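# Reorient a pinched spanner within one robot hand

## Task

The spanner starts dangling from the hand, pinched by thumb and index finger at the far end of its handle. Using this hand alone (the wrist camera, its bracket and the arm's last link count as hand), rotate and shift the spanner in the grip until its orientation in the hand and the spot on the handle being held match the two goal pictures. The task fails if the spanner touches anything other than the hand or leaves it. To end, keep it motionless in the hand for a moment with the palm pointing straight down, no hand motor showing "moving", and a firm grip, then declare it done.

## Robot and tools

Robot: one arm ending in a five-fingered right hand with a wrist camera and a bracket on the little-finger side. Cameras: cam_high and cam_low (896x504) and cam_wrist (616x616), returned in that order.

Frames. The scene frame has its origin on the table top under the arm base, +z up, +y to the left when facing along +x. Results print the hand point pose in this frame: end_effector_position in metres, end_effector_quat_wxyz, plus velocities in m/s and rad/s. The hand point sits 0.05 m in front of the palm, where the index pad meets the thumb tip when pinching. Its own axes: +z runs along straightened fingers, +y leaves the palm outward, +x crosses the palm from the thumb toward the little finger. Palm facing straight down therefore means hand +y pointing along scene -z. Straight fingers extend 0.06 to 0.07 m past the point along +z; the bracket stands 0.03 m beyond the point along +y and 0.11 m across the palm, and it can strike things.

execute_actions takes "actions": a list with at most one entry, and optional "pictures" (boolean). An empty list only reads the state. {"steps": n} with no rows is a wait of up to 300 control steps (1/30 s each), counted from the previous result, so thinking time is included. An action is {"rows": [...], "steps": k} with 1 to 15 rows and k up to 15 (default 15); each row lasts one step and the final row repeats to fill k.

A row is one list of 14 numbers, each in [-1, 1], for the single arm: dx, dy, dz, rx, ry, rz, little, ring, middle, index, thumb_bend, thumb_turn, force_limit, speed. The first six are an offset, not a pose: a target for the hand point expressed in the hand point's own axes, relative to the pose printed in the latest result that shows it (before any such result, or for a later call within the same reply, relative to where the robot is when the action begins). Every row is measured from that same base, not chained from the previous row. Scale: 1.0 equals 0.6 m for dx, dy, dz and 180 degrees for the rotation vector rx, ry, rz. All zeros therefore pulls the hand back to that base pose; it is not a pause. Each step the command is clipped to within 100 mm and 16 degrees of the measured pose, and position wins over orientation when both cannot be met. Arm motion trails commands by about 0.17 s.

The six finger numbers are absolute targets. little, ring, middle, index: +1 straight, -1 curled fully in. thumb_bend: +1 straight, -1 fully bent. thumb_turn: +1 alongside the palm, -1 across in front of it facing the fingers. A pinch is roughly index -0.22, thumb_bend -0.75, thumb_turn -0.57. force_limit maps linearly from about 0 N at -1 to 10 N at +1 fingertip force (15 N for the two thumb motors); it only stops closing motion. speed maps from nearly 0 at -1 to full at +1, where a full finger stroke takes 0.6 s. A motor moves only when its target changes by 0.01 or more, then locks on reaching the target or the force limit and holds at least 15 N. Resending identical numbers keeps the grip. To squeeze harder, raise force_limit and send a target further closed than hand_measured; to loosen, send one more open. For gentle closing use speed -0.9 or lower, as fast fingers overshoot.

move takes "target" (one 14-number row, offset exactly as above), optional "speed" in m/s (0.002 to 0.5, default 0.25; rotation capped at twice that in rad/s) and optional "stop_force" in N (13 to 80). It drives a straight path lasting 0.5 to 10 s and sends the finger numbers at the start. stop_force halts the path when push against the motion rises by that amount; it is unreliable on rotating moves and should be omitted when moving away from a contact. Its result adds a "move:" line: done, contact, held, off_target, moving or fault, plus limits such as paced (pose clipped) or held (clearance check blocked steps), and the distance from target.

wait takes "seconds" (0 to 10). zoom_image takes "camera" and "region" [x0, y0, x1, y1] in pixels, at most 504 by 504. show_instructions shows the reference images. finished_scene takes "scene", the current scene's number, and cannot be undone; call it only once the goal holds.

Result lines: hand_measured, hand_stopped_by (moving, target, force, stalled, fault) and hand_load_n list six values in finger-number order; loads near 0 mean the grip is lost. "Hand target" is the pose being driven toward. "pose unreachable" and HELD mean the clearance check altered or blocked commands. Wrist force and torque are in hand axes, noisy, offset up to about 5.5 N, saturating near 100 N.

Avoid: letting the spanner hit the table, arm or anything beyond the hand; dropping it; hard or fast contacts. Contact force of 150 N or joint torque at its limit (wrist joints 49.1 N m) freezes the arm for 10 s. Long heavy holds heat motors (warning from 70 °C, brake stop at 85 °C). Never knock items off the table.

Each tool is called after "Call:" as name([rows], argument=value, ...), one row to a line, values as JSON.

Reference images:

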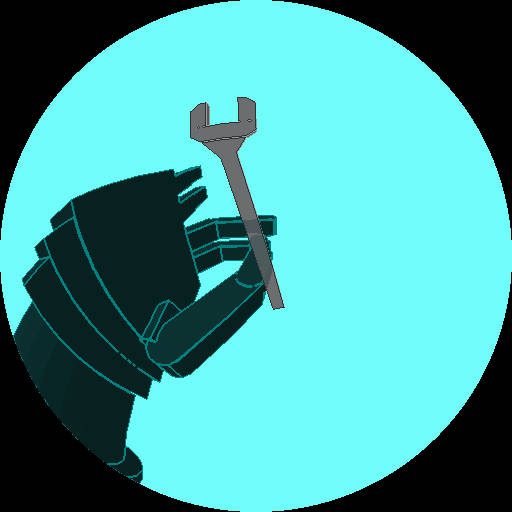

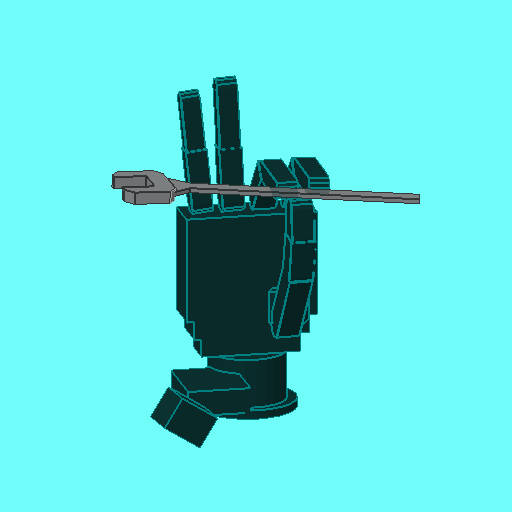

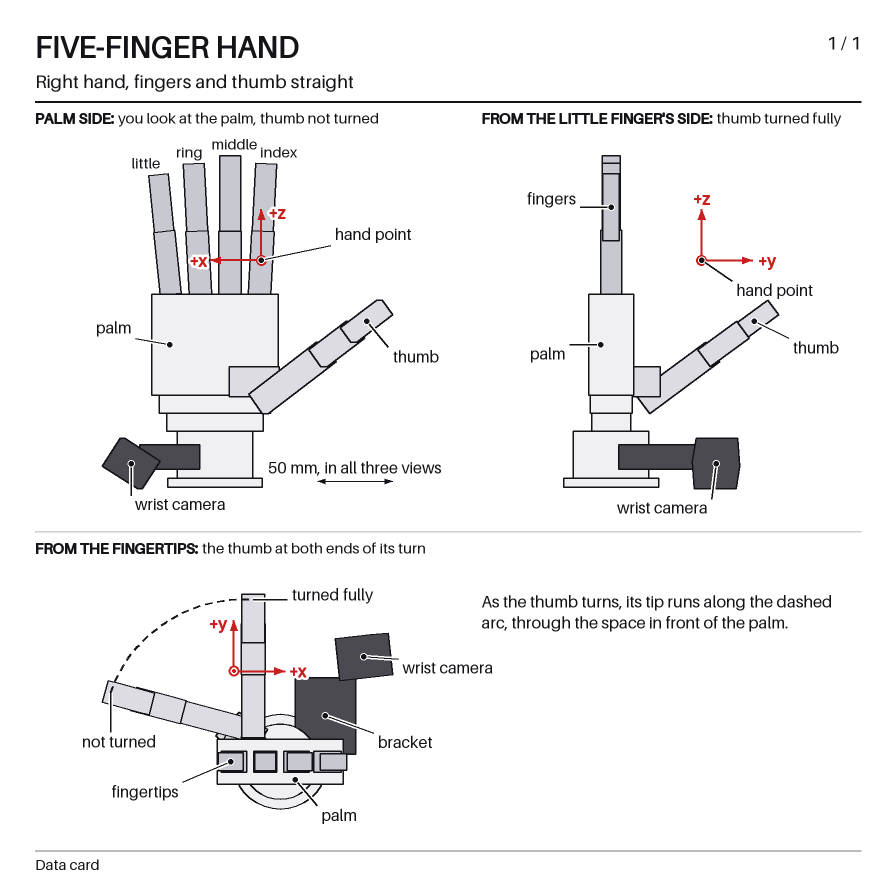

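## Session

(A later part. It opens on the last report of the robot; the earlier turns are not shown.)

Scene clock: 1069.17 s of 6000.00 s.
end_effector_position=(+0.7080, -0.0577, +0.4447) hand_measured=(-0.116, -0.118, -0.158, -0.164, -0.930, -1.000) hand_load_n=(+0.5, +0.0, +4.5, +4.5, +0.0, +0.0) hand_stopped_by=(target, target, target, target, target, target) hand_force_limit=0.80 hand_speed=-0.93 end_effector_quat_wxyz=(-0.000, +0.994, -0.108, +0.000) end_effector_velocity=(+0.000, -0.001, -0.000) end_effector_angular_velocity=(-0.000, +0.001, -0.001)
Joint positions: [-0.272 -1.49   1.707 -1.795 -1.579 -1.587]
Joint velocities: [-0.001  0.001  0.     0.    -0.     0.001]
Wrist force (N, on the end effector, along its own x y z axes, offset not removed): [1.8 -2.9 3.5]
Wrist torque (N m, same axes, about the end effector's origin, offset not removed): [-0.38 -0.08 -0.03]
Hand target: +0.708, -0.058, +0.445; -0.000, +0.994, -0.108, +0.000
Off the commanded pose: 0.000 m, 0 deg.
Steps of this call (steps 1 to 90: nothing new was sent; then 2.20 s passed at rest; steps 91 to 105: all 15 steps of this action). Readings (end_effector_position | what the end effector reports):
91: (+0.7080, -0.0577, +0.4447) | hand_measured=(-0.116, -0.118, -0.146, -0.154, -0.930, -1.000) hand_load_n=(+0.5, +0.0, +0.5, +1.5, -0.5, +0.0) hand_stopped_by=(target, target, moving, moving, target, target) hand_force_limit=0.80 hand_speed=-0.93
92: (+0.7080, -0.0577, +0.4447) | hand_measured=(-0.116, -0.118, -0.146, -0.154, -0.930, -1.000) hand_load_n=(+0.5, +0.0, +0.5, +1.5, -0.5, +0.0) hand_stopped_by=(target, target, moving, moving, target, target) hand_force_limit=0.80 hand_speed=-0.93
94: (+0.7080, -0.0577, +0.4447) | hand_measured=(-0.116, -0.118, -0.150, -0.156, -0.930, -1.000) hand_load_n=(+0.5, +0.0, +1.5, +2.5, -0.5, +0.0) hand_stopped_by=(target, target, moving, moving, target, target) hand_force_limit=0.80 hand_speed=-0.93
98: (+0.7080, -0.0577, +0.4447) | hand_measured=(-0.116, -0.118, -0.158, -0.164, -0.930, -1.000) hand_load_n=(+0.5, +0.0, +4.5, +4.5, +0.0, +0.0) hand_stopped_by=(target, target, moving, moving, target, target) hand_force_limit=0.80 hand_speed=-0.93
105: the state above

Call:
execute_actions([
  {"rows": [[0,0,0,0,0,0,-0.116,-0.118,-0.172,-0.180,-0.93,-1.0,0.9,-0.93]], "steps": 15},
])

Call:
zoom_image(camera="cam_wrist", region=[180, 100, 400, 400])

Call:
zoom_image(camera="cam_low", region=[410, 80, 510, 150])

Scene clock: 1076.87 s of 6000.00 s.
end_effector_position=(+0.7080, -0.0577, +0.4447) hand_measured=(-0.116, -0.118, -0.170, -0.176, -0.930, -1.000) hand_load_n=(+0.5, +0.0, +8.0, +8.5, +0.0, +0.0) hand_stopped_by=(target, target, target, target, target, target) hand_force_limit=0.90 hand_speed=-0.93 end_effector_quat_wxyz=(-0.000, +0.994, -0.108, +0.000) end_effector_velocity=(-0.000, -0.000, +0.000) end_effector_angular_velocity=(-0.000, -0.000, -0.002)
Joint positions: [-0.272 -1.49   1.707 -1.795 -1.579 -1.587]
Joint velocities: [-0.    -0.     0.    -0.    -0.     0.001]
Wrist force (N, on the end effector, along its own x y z axes, offset not removed): [-4.2 0.1 3.9]
Wrist torque (N m, same axes, about the end effector's origin, offset not removed): [0.37 0.85 -0.33]
Hand target: +0.708, -0.058, +0.445; -0.000, +0.994, -0.108, +0.000
Off the commanded pose: 0.000 m, 0 deg.
Steps of this call (steps 1 to 90: nothing new was sent; then 4.20 s passed at rest; steps 91 to 105: all 15 steps of this action). Readings (end_effector_position | what the end effector reports):
91: (+0.7080, -0.0577, +0.4447) | hand_measured=(-0.116, -0.118, -0.158, -0.164, -0.930, -1.000) hand_load_n=(+0.5, +0.0, +4.5, +4.5, +0.0, +0.0) hand_stopped_by=(target, target, moving, moving, target, target) hand_force_limit=0.90 hand_speed=-0.93
92: (+0.7080, -0.0577, +0.4447) | hand_measured=(-0.116, -0.118, -0.158, -0.164, -0.930, -1.000) hand_load_n=(+0.5, +0.0, +4.5, +4.5, +0.0, +0.0) hand_stopped_by=(target, target, moving, moving, target, target) hand_force_limit=0.90 hand_speed=-0.93
94: (+0.7080, -0.0577, +0.4447) | hand_measured=(-0.116, -0.118, -0.162, -0.168, -0.930, -1.000) hand_load_n=(+0.5, +0.0, +5.5, +5.5, +0.0, +0.0) hand_stopped_by=(target, target, moving, moving, target, target) hand_force_limit=0.90 hand_speed=-0.93
98: (+0.7080, -0.0577, +0.4447) | hand_measured=(-0.116, -0.118, -0.170, -0.178, -0.930, -1.000) hand_load_n=(+0.5, +0.0, +8.5, +9.0, +0.0, +0.0) hand_stopped_by=(target, target, moving, moving, target, target) hand_force_limit=0.90 hand_speed=-0.93
105: the state above

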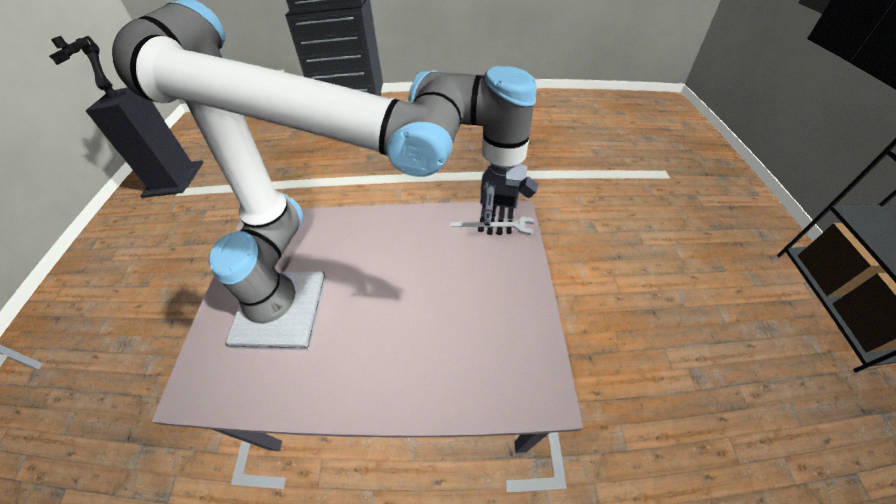

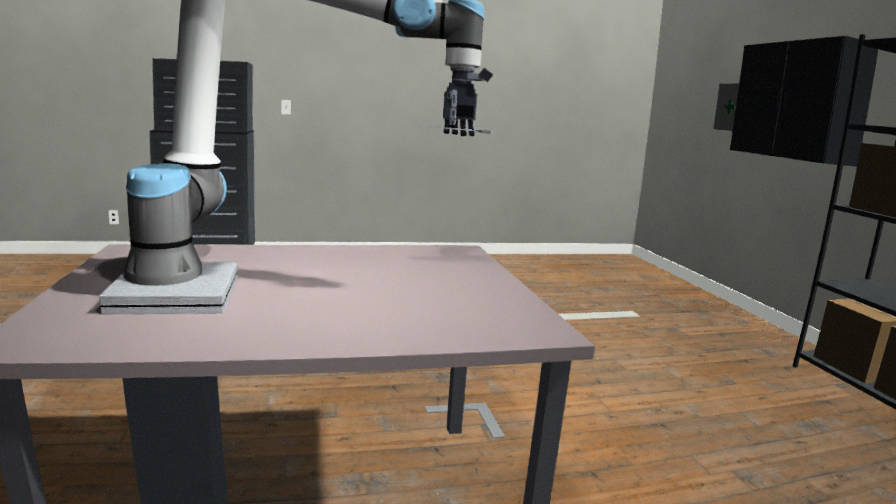

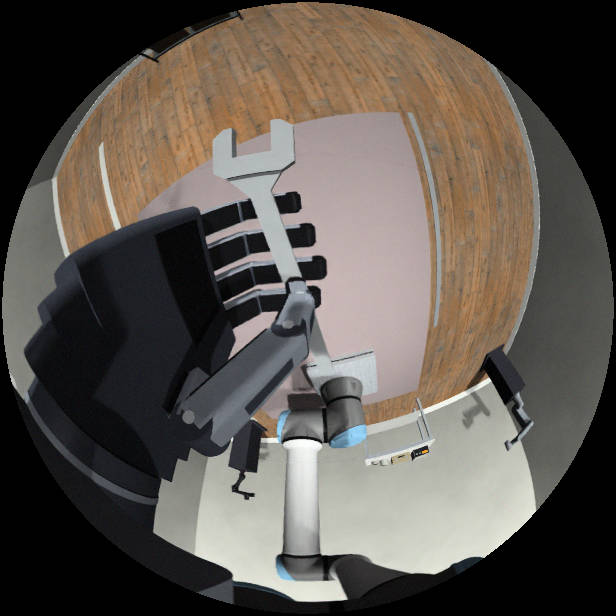

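Region (180, 100, 400, 400) of cam_wrist's 616x616 image, scaled by 1.680, with more detail than that image has; it fills the left 370 columns of this view, and the rest is white.

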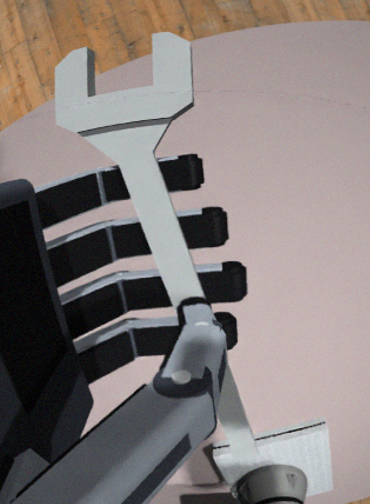

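Region (410, 80, 510, 150) of cam_low's 896x504 image, scaled by 5.040, with more detail than that image has; it fills the top 353 rows of this view, and the rest is white.

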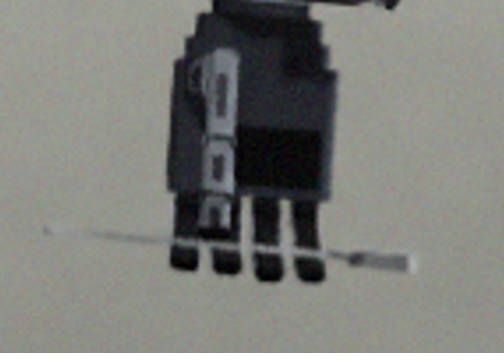

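Call:
move(target=[0,0,0,0.3849,0.3849,0.3849,-0.116,-0.118,-0.183,-0.191,-0.93,-1.0,1.0,-0.95], speed=0.2)

Call:
zoom_image(camera="cam_wrist", region=[180, 100, 400, 400])

Scene clock: 1137.50 s of 6000.00 s.
end_effector_position=(+0.7075, -0.0575, +0.4450) hand_measured=(-0.116, -0.118, -0.174, -0.182, -0.930, -1.000) hand_load_n=(+0.0, +0.0, +9.5, +10.5, +0.5, +0.0) hand_stopped_by=(target, target, force, force, target, target) hand_force_limit=1.00 hand_speed=-0.95 end_effector_quat_wxyz=(+0.443, -0.443, +0.551, -0.551) end_effector_velocity=(+0.000, +0.000, +0.000) end_effector_angular_velocity=(+0.002, -0.005, -0.004)
Joint positions: [-0.505 -1.487  2.394 -4.055 -1.32  -0.008]
Joint velocities: [ 0.003  0.003  0.    -0.008 -0.006  0.004]
Wrist force (N, on the end effector, along its own x y z axes, offset not removed): [3.3 1.3 -0.4]
Wrist torque (N m, same axes, about the end effector's origin, offset not removed): [0.41 -0.06 0.25]
Hand target: +0.707, -0.057, +0.445; +0.443, -0.443, +0.551, -0.551
Off the commanded pose: 0.001 m, 0 deg.
After step 90, 51.97 s passed at rest.
move: done

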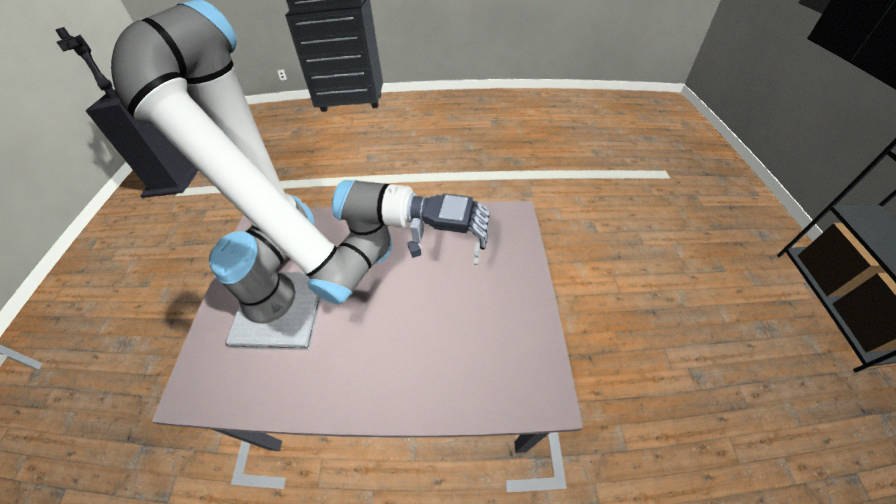

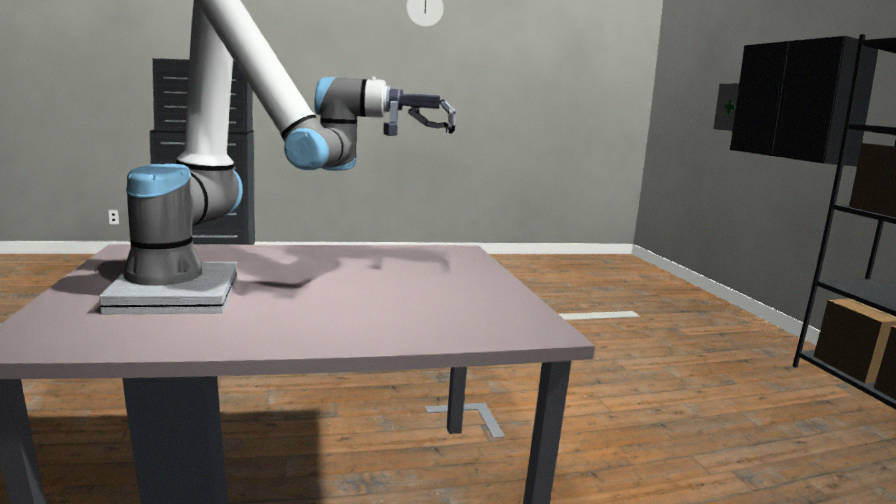

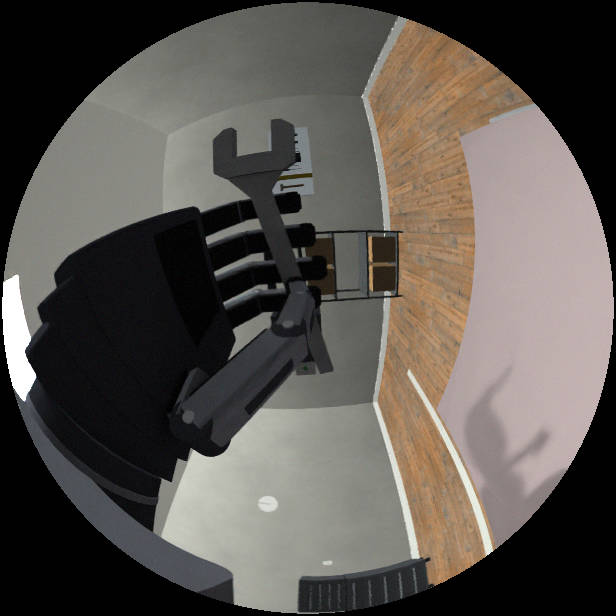

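Region (180, 100, 400, 400) of cam_wrist's 616x616 image, scaled by 1.680, with more detail than that image has; it fills the left 370 columns of this view, and the rest is white.

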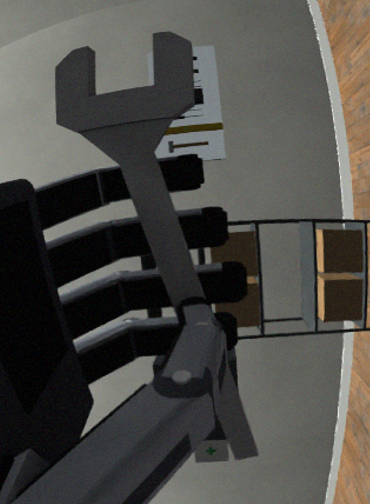

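Call:
execute_actions([
  {"steps": 30},
])

Scene clock: 1147.80 s of 6000.00 s.
end_effector_position=(+0.7075, -0.0575, +0.4450) hand_measured=(-0.116, -0.118, -0.174, -0.182, -0.930, -1.000) hand_load_n=(+0.0, +0.0, +9.5, +10.5, +0.5, +0.0) hand_stopped_by=(target, target, force, force, target, target) hand_force_limit=1.00 hand_speed=-0.95 end_effector_quat_wxyz=(+0.443, -0.443, +0.551, -0.551) end_effector_velocity=(-0.000, -0.002, -0.000) end_effector_angular_velocity=(+0.000, +0.000, -0.003)
Joint positions: [-0.504 -1.487  2.394 -4.055 -1.32  -0.008]
Joint velocities: [-0.003 -0.     0.     0.     0.     0.   ]
Wrist force (N, on the end effector, along its own x y z axes, offset not removed): [0.6 -0.8 3.9]
Wrist torque (N m, same axes, about the end effector's origin, offset not removed): [-0.23 0.30 0.09]
Hand target: +0.707, -0.057, +0.445; +0.443, -0.443, +0.551, -0.551
Off the commanded pose: 0.001 m, 0 deg.
Steps of this call (steps 1 to 90: nothing new was sent; then 7.30 s passed at rest). Readings (end_effector_position | what the end effector reports):
1: (+0.7075, -0.0575, +0.4450) | hand_measured=(-0.116, -0.118, -0.174, -0.182, -0.930, -1.000) hand_load_n=(+0.0, +0.0, +9.5, +10.5, +0.5, +0.0) hand_stopped_by=(target, target, force, force, target, target) hand_force_limit=1.00 hand_speed=-0.95
2: (+0.7075, -0.0575, +0.4450) | hand_measured=(-0.116, -0.118, -0.174, -0.182, -0.930, -1.000) hand_load_n=(+0.0, +0.0, +9.5, +10.5, +0.5, +0.0) hand_stopped_by=(target, target, force, force, target, target) hand_force_limit=1.00 hand_speed=-0.95
4: (+0.7075, -0.0575, +0.4450) | hand_measured=(-0.116, -0.118, -0.174, -0.182, -0.930, -1.000) hand_load_n=(+0.0, +0.0, +9.5, +10.5, +0.5, +0.0) hand_stopped_by=(target, target, force, force, target, target) hand_force_limit=1.00 hand_speed=-0.95
8: (+0.7075, -0.0575, +0.4450) | hand_measured=(-0.116, -0.118, -0.174, -0.182, -0.930, -1.000) hand_load_n=(+0.0, +0.0, +9.5, +10.5, +0.5, +0.0) hand_stopped_by=(target, target, force, force, target, target) hand_force_limit=1.00 hand_speed=-0.95
90: the state above

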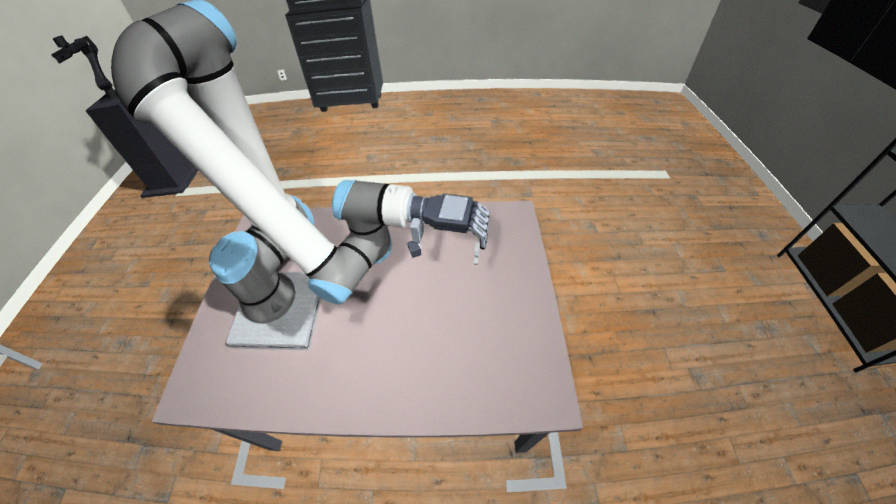

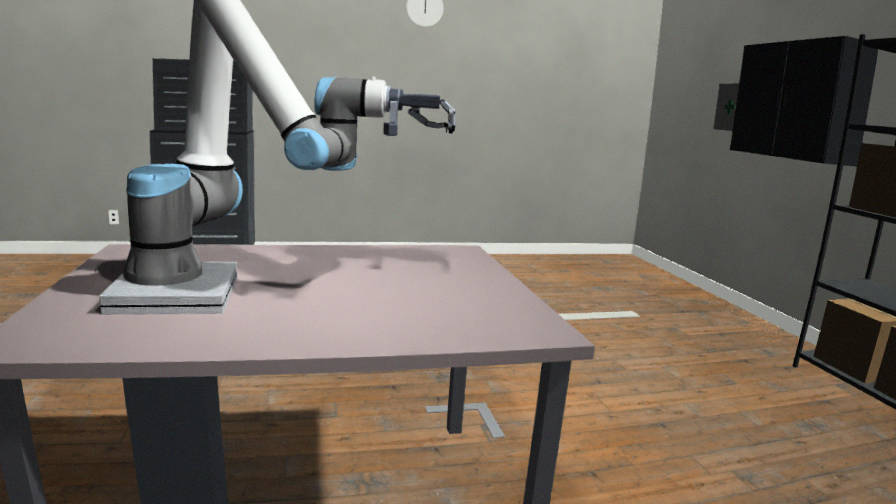

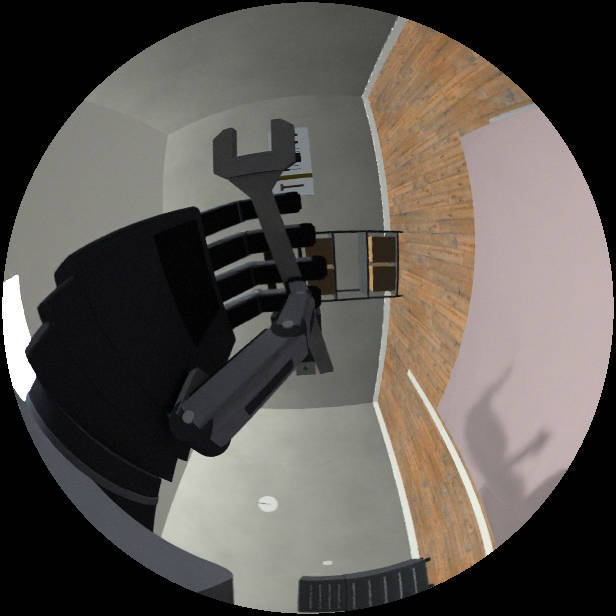

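The spanner is stable, firmly gripped and matches the goal, so I'm ending scene 1.

Call:
finished_scene(scene=1)

The scene is finished: the task was done.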